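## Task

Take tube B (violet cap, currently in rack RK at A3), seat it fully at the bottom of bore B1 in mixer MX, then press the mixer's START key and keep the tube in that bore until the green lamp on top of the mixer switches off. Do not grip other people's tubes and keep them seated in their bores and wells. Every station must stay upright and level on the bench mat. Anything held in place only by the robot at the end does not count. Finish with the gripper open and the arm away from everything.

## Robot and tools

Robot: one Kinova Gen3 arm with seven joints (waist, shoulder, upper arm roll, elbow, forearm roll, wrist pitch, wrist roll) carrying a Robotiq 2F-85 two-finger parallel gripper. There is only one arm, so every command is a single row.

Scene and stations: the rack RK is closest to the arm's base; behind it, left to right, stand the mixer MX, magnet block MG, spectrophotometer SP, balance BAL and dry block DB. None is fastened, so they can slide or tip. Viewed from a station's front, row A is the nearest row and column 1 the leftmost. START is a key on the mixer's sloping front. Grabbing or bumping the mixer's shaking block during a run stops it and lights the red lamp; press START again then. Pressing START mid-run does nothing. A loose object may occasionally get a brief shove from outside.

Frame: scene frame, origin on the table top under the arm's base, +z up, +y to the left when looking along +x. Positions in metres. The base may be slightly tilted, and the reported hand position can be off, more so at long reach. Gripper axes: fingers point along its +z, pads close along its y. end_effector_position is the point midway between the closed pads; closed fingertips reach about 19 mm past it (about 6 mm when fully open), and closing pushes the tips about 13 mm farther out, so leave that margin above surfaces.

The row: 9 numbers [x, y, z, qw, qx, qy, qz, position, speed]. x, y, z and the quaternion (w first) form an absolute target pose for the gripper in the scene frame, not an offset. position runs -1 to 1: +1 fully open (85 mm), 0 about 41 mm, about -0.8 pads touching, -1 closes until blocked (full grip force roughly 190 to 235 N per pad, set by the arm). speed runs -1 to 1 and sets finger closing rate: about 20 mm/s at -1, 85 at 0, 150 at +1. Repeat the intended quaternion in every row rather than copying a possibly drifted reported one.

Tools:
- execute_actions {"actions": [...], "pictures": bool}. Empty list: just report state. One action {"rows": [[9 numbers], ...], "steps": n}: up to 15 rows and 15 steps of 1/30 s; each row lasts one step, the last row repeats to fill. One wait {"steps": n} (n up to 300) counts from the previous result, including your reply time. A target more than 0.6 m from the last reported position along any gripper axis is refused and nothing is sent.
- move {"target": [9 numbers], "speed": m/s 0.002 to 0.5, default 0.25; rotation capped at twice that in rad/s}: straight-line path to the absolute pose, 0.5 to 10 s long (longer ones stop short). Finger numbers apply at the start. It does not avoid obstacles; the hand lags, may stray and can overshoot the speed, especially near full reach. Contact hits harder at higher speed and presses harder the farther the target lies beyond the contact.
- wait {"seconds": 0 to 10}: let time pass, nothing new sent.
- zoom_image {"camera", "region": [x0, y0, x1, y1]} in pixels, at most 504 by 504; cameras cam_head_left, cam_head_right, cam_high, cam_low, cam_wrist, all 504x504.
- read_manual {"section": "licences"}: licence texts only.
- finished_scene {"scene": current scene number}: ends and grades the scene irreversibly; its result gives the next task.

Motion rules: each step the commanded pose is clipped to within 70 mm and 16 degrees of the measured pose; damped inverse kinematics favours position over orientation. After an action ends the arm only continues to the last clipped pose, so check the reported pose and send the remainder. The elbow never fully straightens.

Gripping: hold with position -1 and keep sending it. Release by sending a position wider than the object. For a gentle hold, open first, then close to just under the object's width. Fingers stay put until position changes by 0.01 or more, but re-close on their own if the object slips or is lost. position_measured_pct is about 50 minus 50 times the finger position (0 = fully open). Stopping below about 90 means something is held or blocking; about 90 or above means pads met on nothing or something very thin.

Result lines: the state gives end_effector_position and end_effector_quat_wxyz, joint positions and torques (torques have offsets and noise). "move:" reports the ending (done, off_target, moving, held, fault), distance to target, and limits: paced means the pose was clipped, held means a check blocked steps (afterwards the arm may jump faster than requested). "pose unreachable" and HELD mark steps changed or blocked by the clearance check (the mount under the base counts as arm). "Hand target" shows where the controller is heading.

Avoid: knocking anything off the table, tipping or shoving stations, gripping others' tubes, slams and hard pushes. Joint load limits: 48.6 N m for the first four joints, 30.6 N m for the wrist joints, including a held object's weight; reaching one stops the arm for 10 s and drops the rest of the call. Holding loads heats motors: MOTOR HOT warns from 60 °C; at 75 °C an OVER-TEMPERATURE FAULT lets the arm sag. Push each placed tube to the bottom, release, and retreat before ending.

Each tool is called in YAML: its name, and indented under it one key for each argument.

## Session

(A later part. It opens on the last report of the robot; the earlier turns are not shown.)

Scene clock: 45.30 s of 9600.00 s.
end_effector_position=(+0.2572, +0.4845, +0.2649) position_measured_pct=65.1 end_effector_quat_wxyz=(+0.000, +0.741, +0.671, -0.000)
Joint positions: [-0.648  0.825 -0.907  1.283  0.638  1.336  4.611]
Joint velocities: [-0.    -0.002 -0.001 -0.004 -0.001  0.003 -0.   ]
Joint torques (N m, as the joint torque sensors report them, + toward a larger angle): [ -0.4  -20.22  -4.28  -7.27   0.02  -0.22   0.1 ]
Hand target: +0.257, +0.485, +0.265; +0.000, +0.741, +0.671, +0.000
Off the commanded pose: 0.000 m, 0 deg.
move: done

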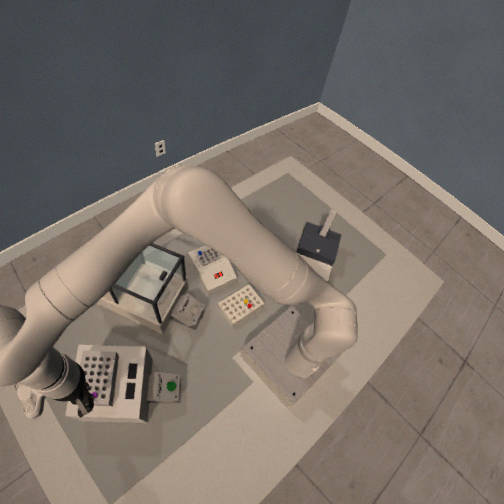

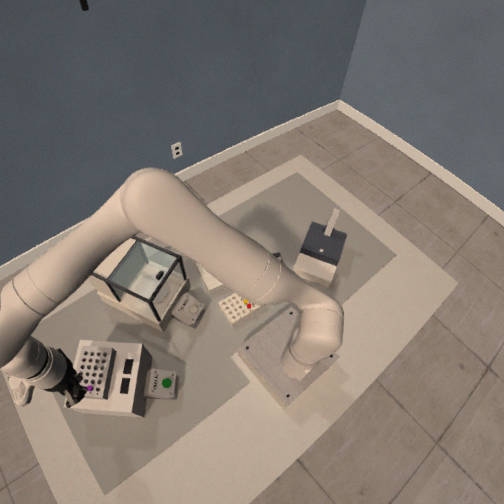

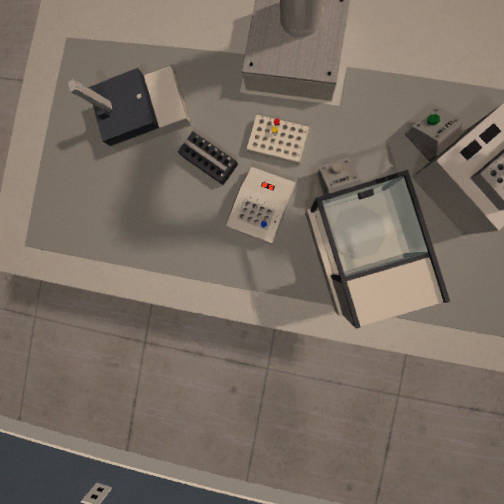

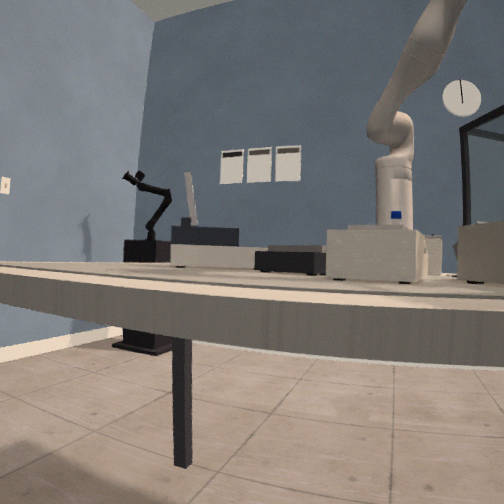

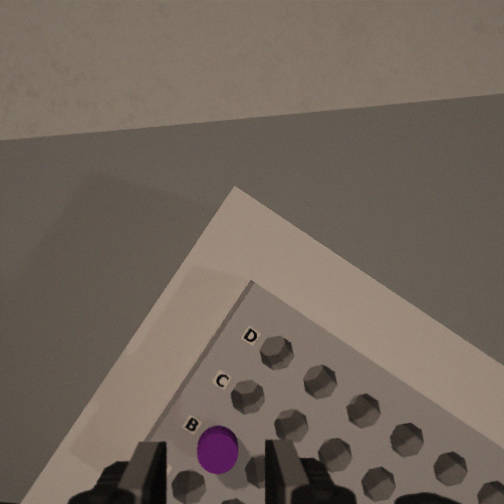

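move:
  target: [0.2568, 0.4810, 0.224, 0, 0.7414, 0.6711, 0, -1, 1]
  speed: 0.04

move:
  target: [0.2568, 0.4810, 0.27, 0, 0.7414, 0.6711, 0, -1, 1]
  speed: 0.15

move:
  target: [0.19, 0.30, 0.22, 0, 0.7414, 0.6711, 0, -1, 1]
  speed: 0.3

Scene clock: 51.00 s of 9600.00 s.
end_effector_position=(+0.2568, +0.4820, +0.2285) position_measured_pct=91.7 end_effector_quat_wxyz=(-0.001, +0.741, +0.671, +0.003)
Joint positions: [-0.641  0.857 -0.89   1.354  0.673  1.245  4.578]
Joint velocities: [ 0.001 -0.002 -0.001  0.006  0.005 -0.006 -0.004]
Joint torques (N m, as the joint torque sensors report them, + toward a larger angle): [ -0.77 -14.52  -2.82  -4.72   0.79  -1.42   0.29]
Hand target: +0.257, +0.481, +0.224; -0.000, +0.741, +0.671, -0.000
Off the commanded pose: 0.005 m, 0 deg.
move: off_target

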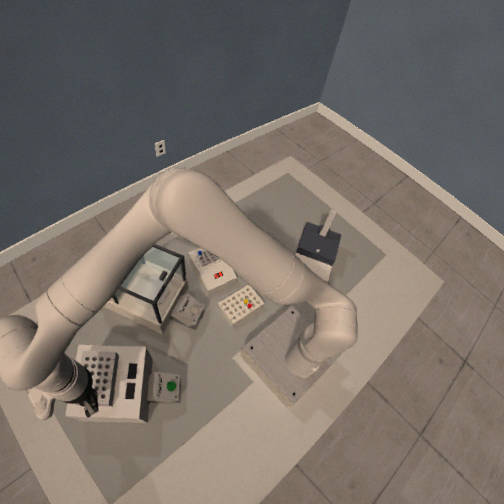

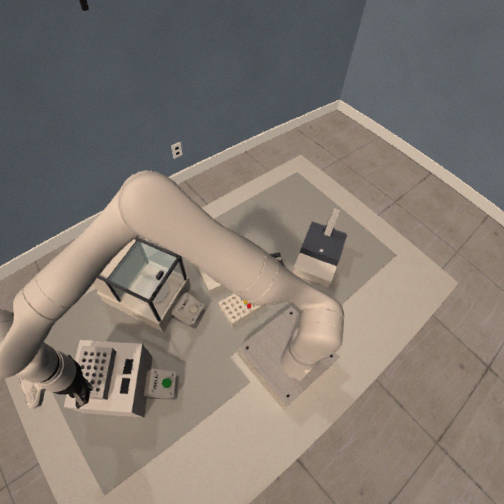

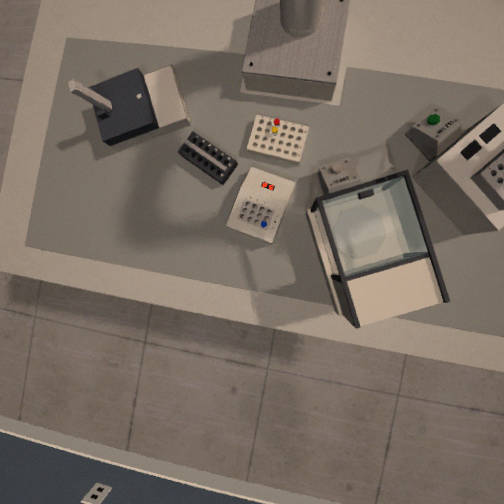

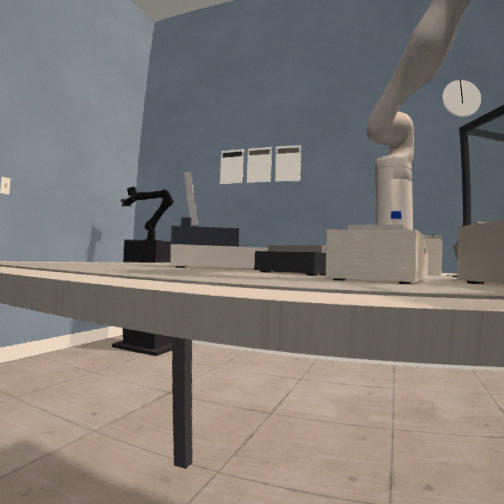

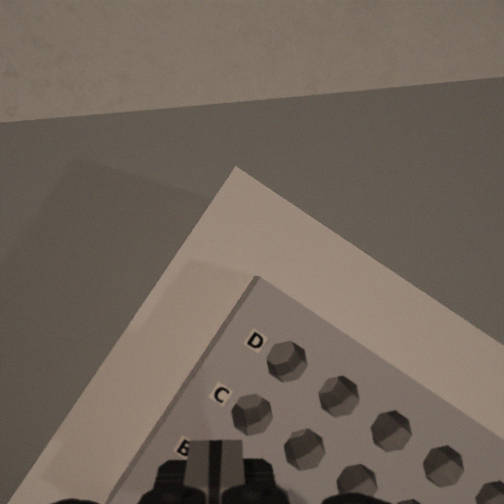

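Scene clock: 51.83 s of 9600.00 s.
end_effector_position=(+0.2568, +0.4809, +0.2699) position_measured_pct=91.7 end_effector_quat_wxyz=(+0.000, +0.741, +0.671, -0.000)
Joint positions: [-0.641  0.813 -0.912  1.289  0.632  1.341  4.613]
Joint velocities: [-0.    -0.001 -0.    -0.002 -0.001  0.002  0.001]
Joint torques (N m, as the joint torque sensors report them, + toward a larger angle): [ -0.71 -20.49  -4.18  -7.16  -0.35  -0.55   0.03]
Hand target: +0.257, +0.481, +0.270; +0.000, +0.741, +0.671, +0.000
Off the commanded pose: 0.000 m, 0 deg.
move: done

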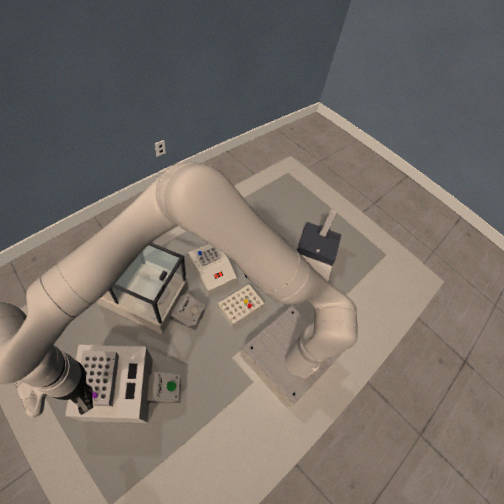

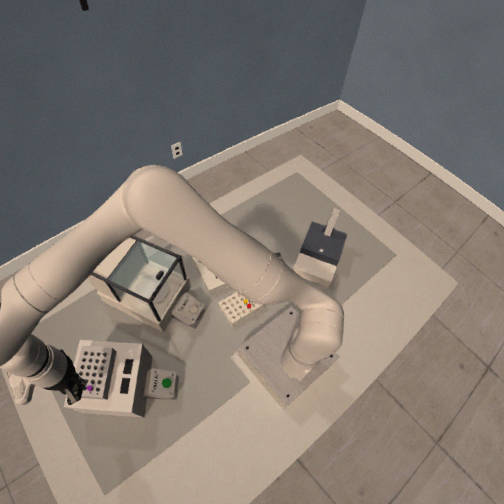

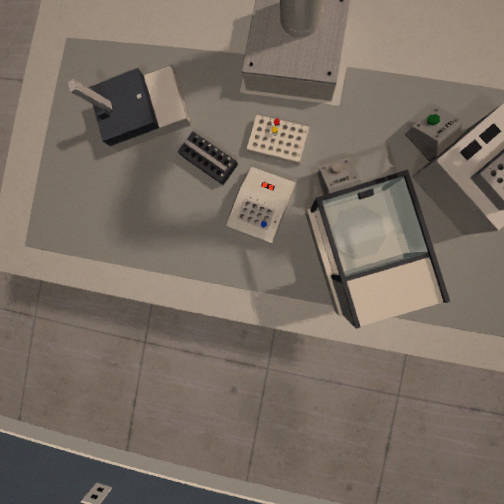

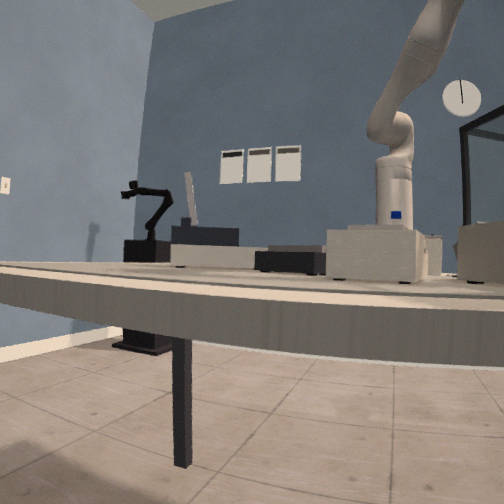

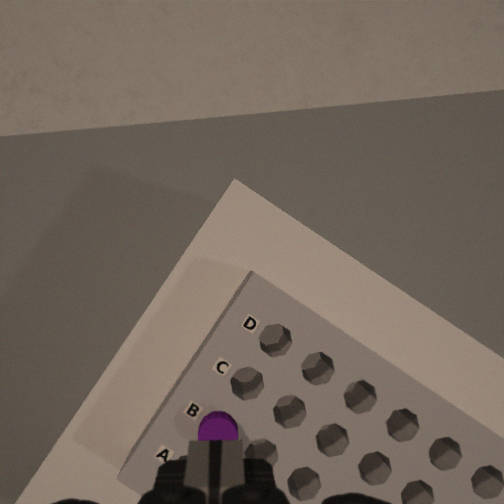

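Scene clock: 53.10 s of 9600.00 s.
end_effector_position=(+0.1894, +0.3003, +0.2195) position_measured_pct=91.7 end_effector_quat_wxyz=(-0.000, +0.741, +0.672, -0.001)
Joint positions: [-0.316  0.543 -1.015  2.029  0.592  0.907  4.497]
Joint velocities: [ 0.015 -0.012  0.     0.006  0.    -0.007  0.   ]
Joint torques (N m, as the joint torque sensors report them, + toward a larger angle): [ -0.45 -12.18  -3.1   -5.89  -0.23  -0.24  -0.12]
Hand target: +0.190, +0.300, +0.220; -0.000, +0.741, +0.672, -0.000
Off the commanded pose: 0.001 m, 0 deg.
move: done

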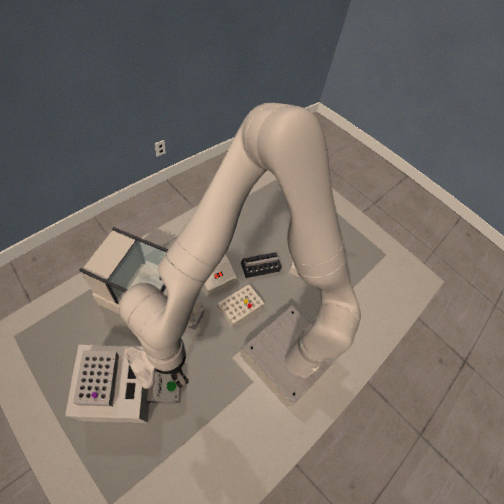

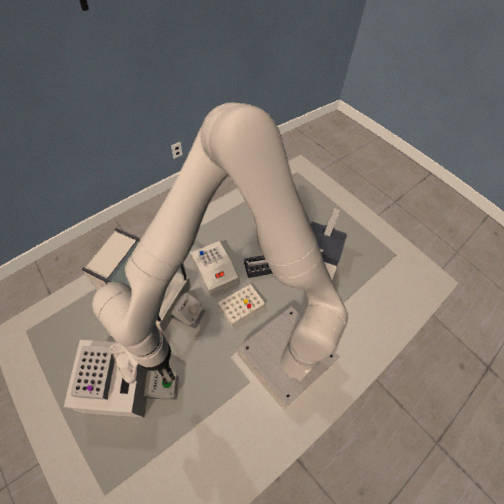

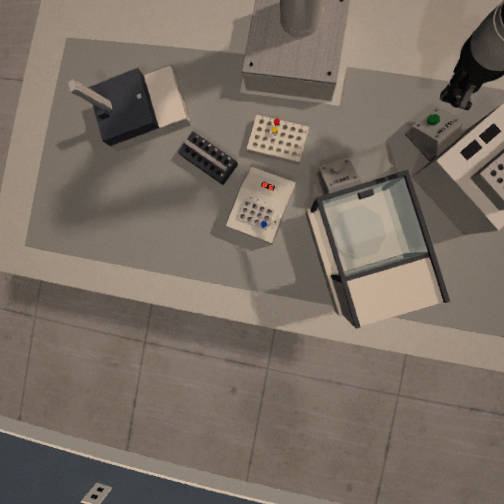

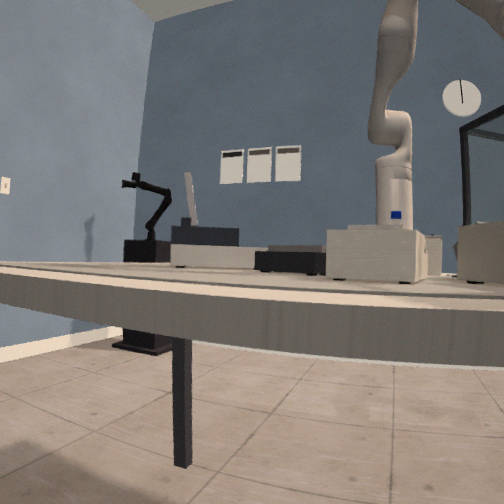

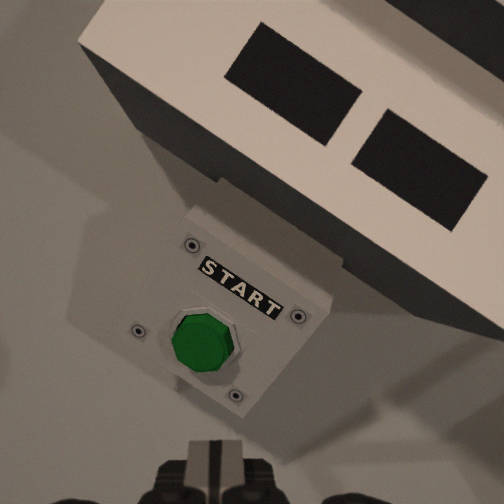

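move:
  target: [0.1842, 0.3239, 0.135, 0, 0.7414, 0.6711, 0, -1, 1]
  speed: 0.2

move:
  target: [0.1842, 0.3239, 0.112, 0, 0.7414, 0.6711, 0, -1, 1]
  speed: 0.03

Scene clock: 58.80 s of 9600.00 s.
end_effector_position=(+0.1842, +0.3240, +0.1352) position_measured_pct=91.7 end_effector_quat_wxyz=(-0.001, +0.741, +0.671, -0.000)
Joint positions: [-0.505  0.727 -0.842  2.064  0.829  0.739  4.266]
Joint velocities: [-0.006  0.004  0.001 -0.001  0.002 -0.    -0.002]
Joint torques (N m, as the joint torque sensors report them, + toward a larger angle): [ -0.12 -14.88  -3.43  -4.    -0.06   0.1   -0.13]
Hand target: +0.184, +0.324, +0.135; -0.001, +0.741, +0.671, -0.000
Off the commanded pose: 0.000 m, 0 deg.
move: done

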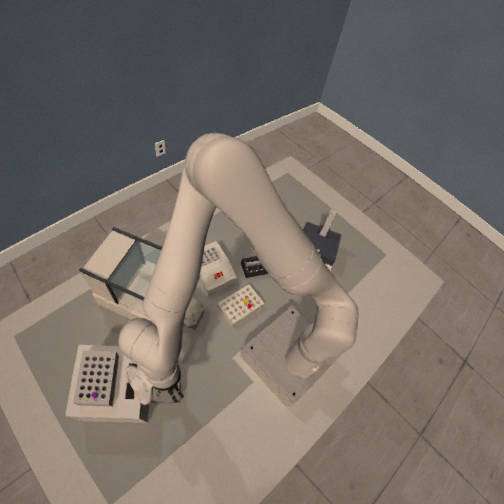

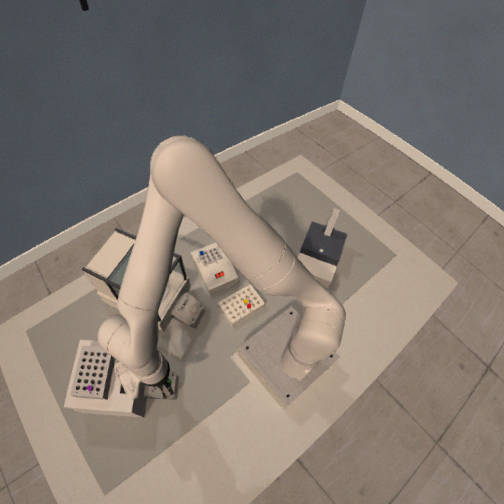

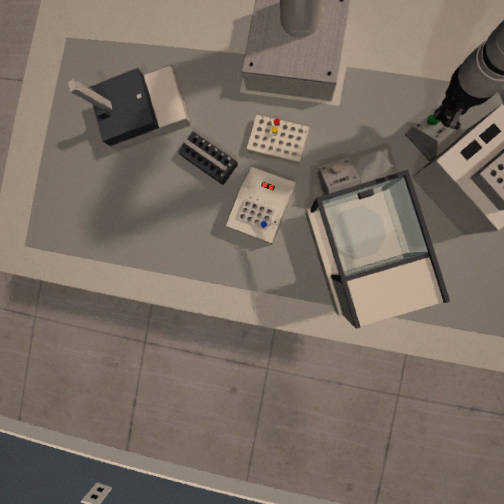

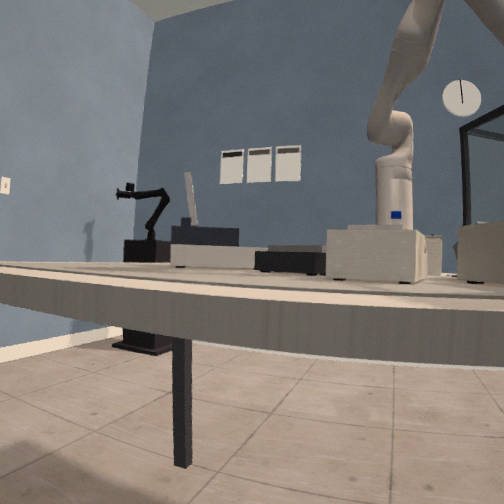

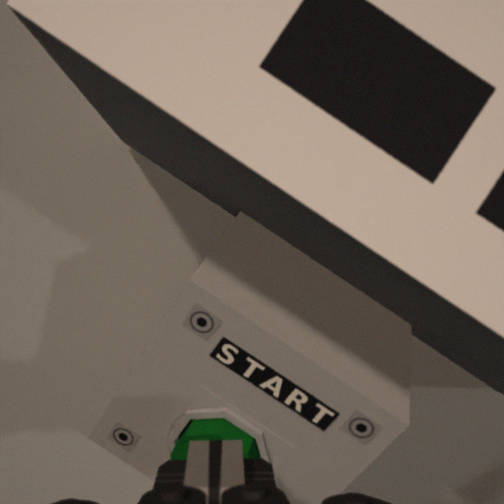

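Scene clock: 59.80 s of 9600.00 s.
end_effector_position=(+0.1849, +0.3252, +0.1178) position_measured_pct=91.7 end_effector_quat_wxyz=(+0.001, +0.741, +0.672, +0.005)
Joint positions: [-0.54   0.756 -0.797  2.079  0.894  0.694  4.209]
Joint velocities: [-0.006  0.008  0.007  0.01   0.011 -0.006 -0.013]
Joint torques (N m, as the joint torque sensors report them, + toward a larger angle): [ 0.26 -2.93  1.36 -5.2   1.76 -2.61  0.11]
Hand target: +0.184, +0.324, +0.112; -0.000, +0.741, +0.671, -0.000
Off the commanded pose: 0.006 m, 1 deg.
move: off_target

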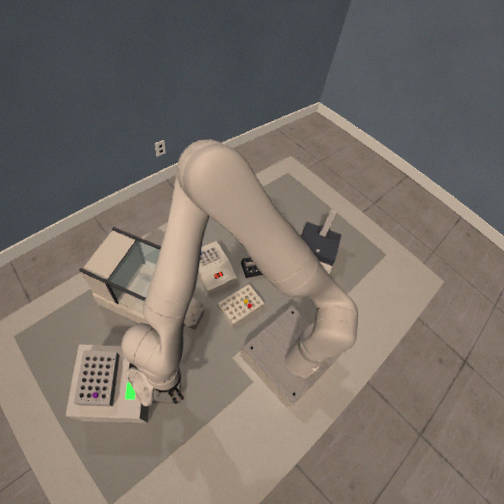

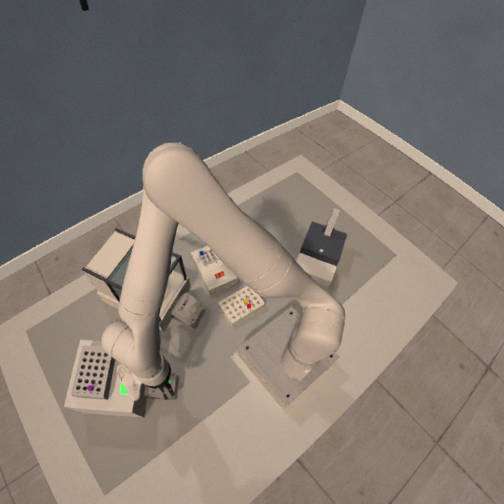

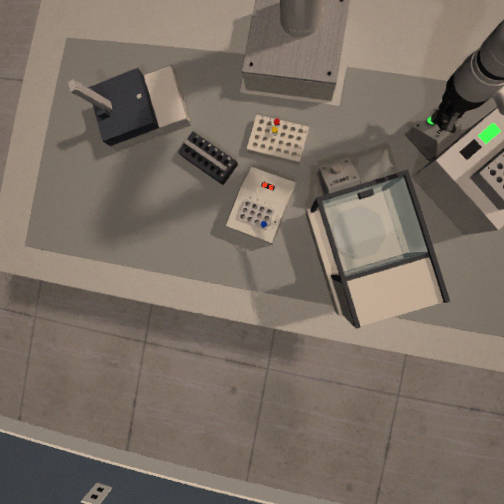

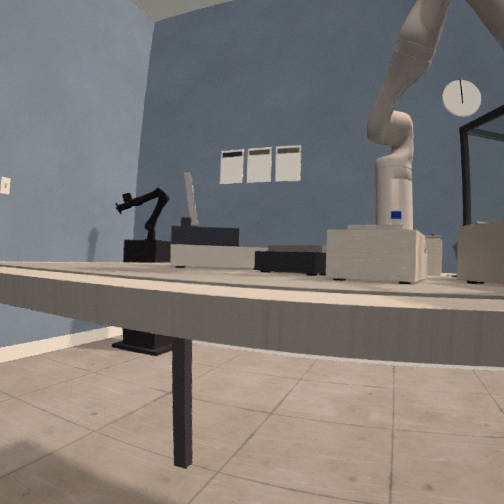

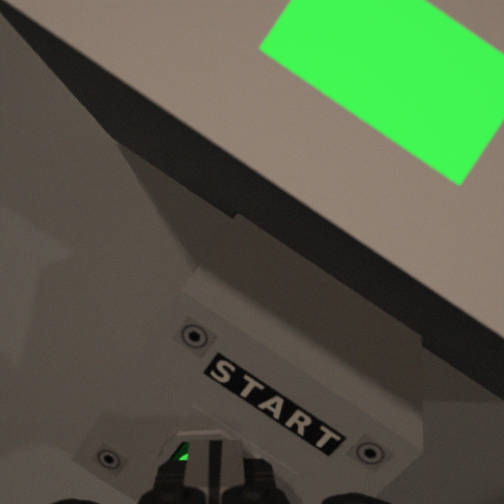

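move:
  target: [0.18, 0.25, 0.30, 0, 0.7414, 0.6711, 0, 0, 1]
  speed: 0.15

wait:
  seconds: 10

Scene clock: 65.43 s of 9600.00 s.
end_effector_position=(+0.1803, +0.2496, +0.2997) position_measured_pct=50.0 end_effector_quat_wxyz=(+0.001, +0.741, +0.671, +0.000)
Joint positions: [-0.013  0.284 -1.193  2.023  0.312  1.043  4.796]
Joint velocities: [ 0.009 -0.006  0.    -0.    -0.002 -0.001  0.005]
Joint torques (N m, as the joint torque sensors report them, + toward a larger angle): [-0.73 -7.4  -1.9  -7.51 -0.14 -0.39  0.02]
Hand target: +0.181, +0.249, +0.300; +0.001, +0.742, +0.671, +0.000
Off the commanded pose: 0.001 m, 0 deg.
move: done

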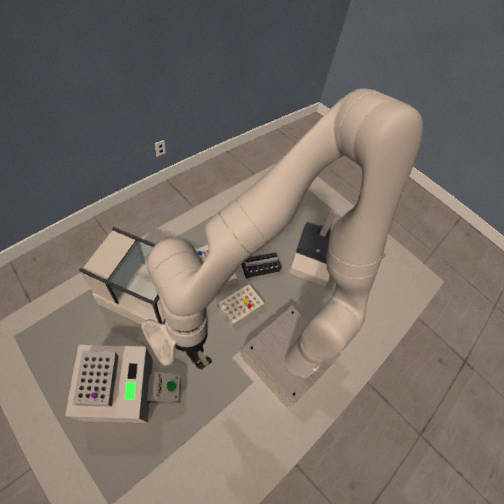

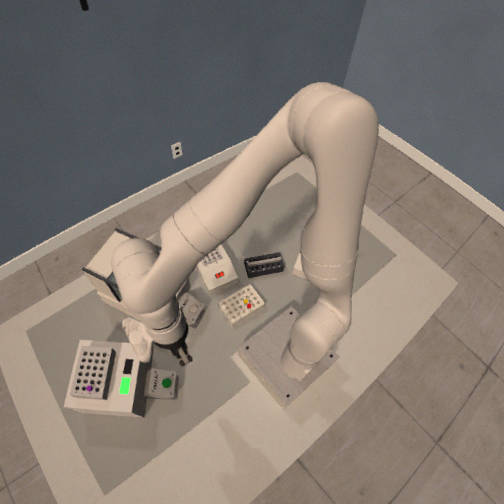

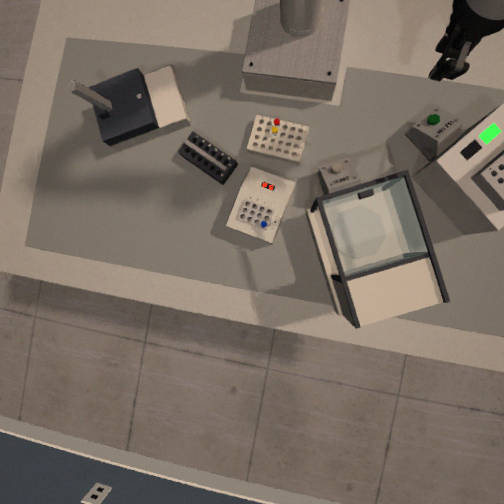

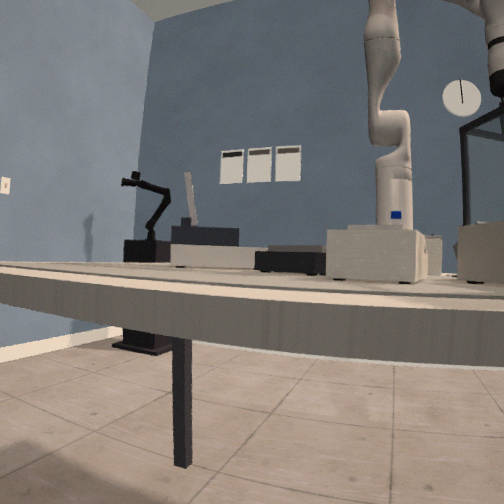

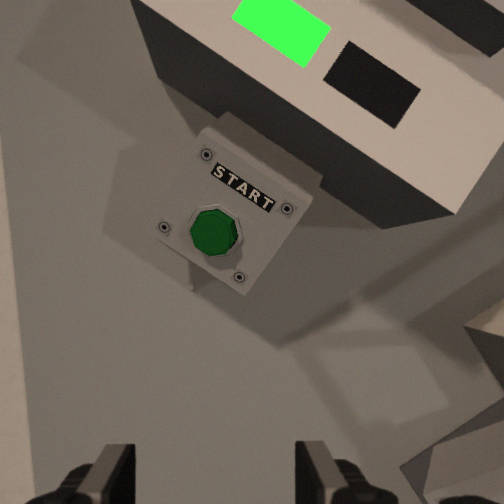

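Scene clock: 75.43 s of 9600.00 s.
end_effector_position=(+0.1806, +0.2495, +0.2998) position_measured_pct=50.0 end_effector_quat_wxyz=(+0.001, +0.742, +0.671, +0.000)
Joint positions: [-0.012  0.284 -1.193  2.023  0.312  1.043  4.797]
Joint velocities: [ 0.    -0.    -0.001  0.     0.001 -0.     0.001]
Joint torques (N m, as the joint torque sensors report them, + toward a larger angle): [-0.03 -7.15 -1.81 -7.15 -0.25 -0.08  0.13]
Hand target: +0.181, +0.249, +0.300; +0.001, +0.742, +0.671, +0.000
Off the commanded pose: 0.001 m, 0 deg.
Steps of this call (steps 1 to 300: nothing new was sent). Readings (end_effector_position | what the end effector reports):
1: (+0.1804, +0.2496, +0.2997) | position_measured_pct=50.0
2: (+0.1804, +0.2496, +0.2997) | position_measured_pct=50.0
4: (+0.1805, +0.2495, +0.2998) | position_measured_pct=50.0
8: (+0.1805, +0.2495, +0.2998) | position_measured_pct=50.0
300: the state above

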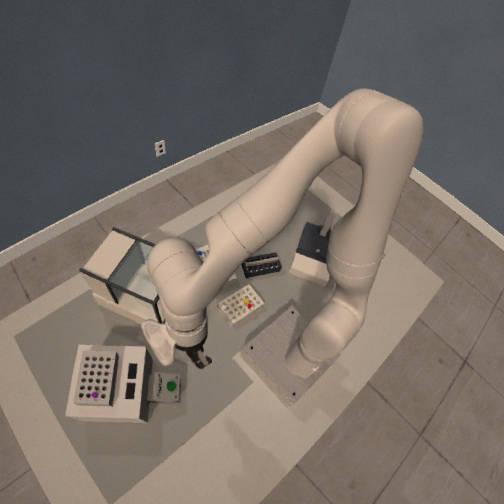

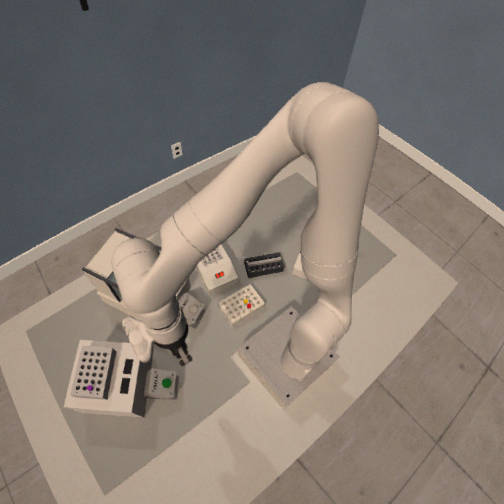

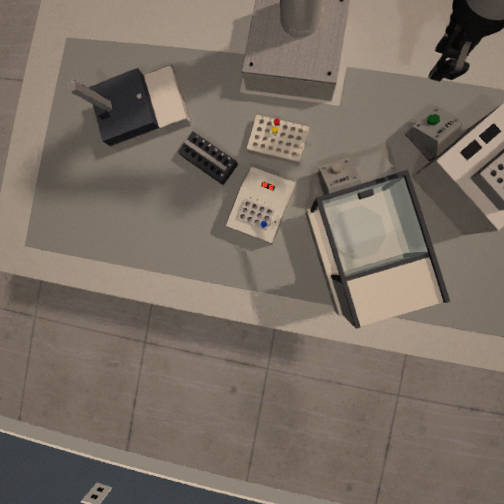

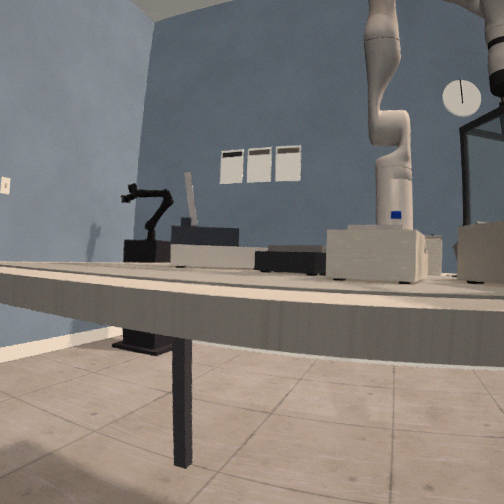

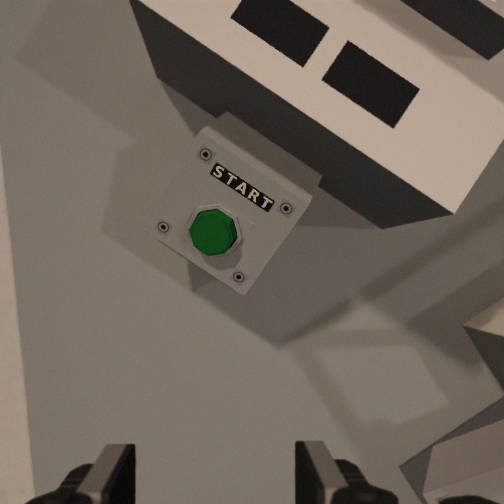

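finished_scene:
  scene: 2

The scene is finished: the task was done.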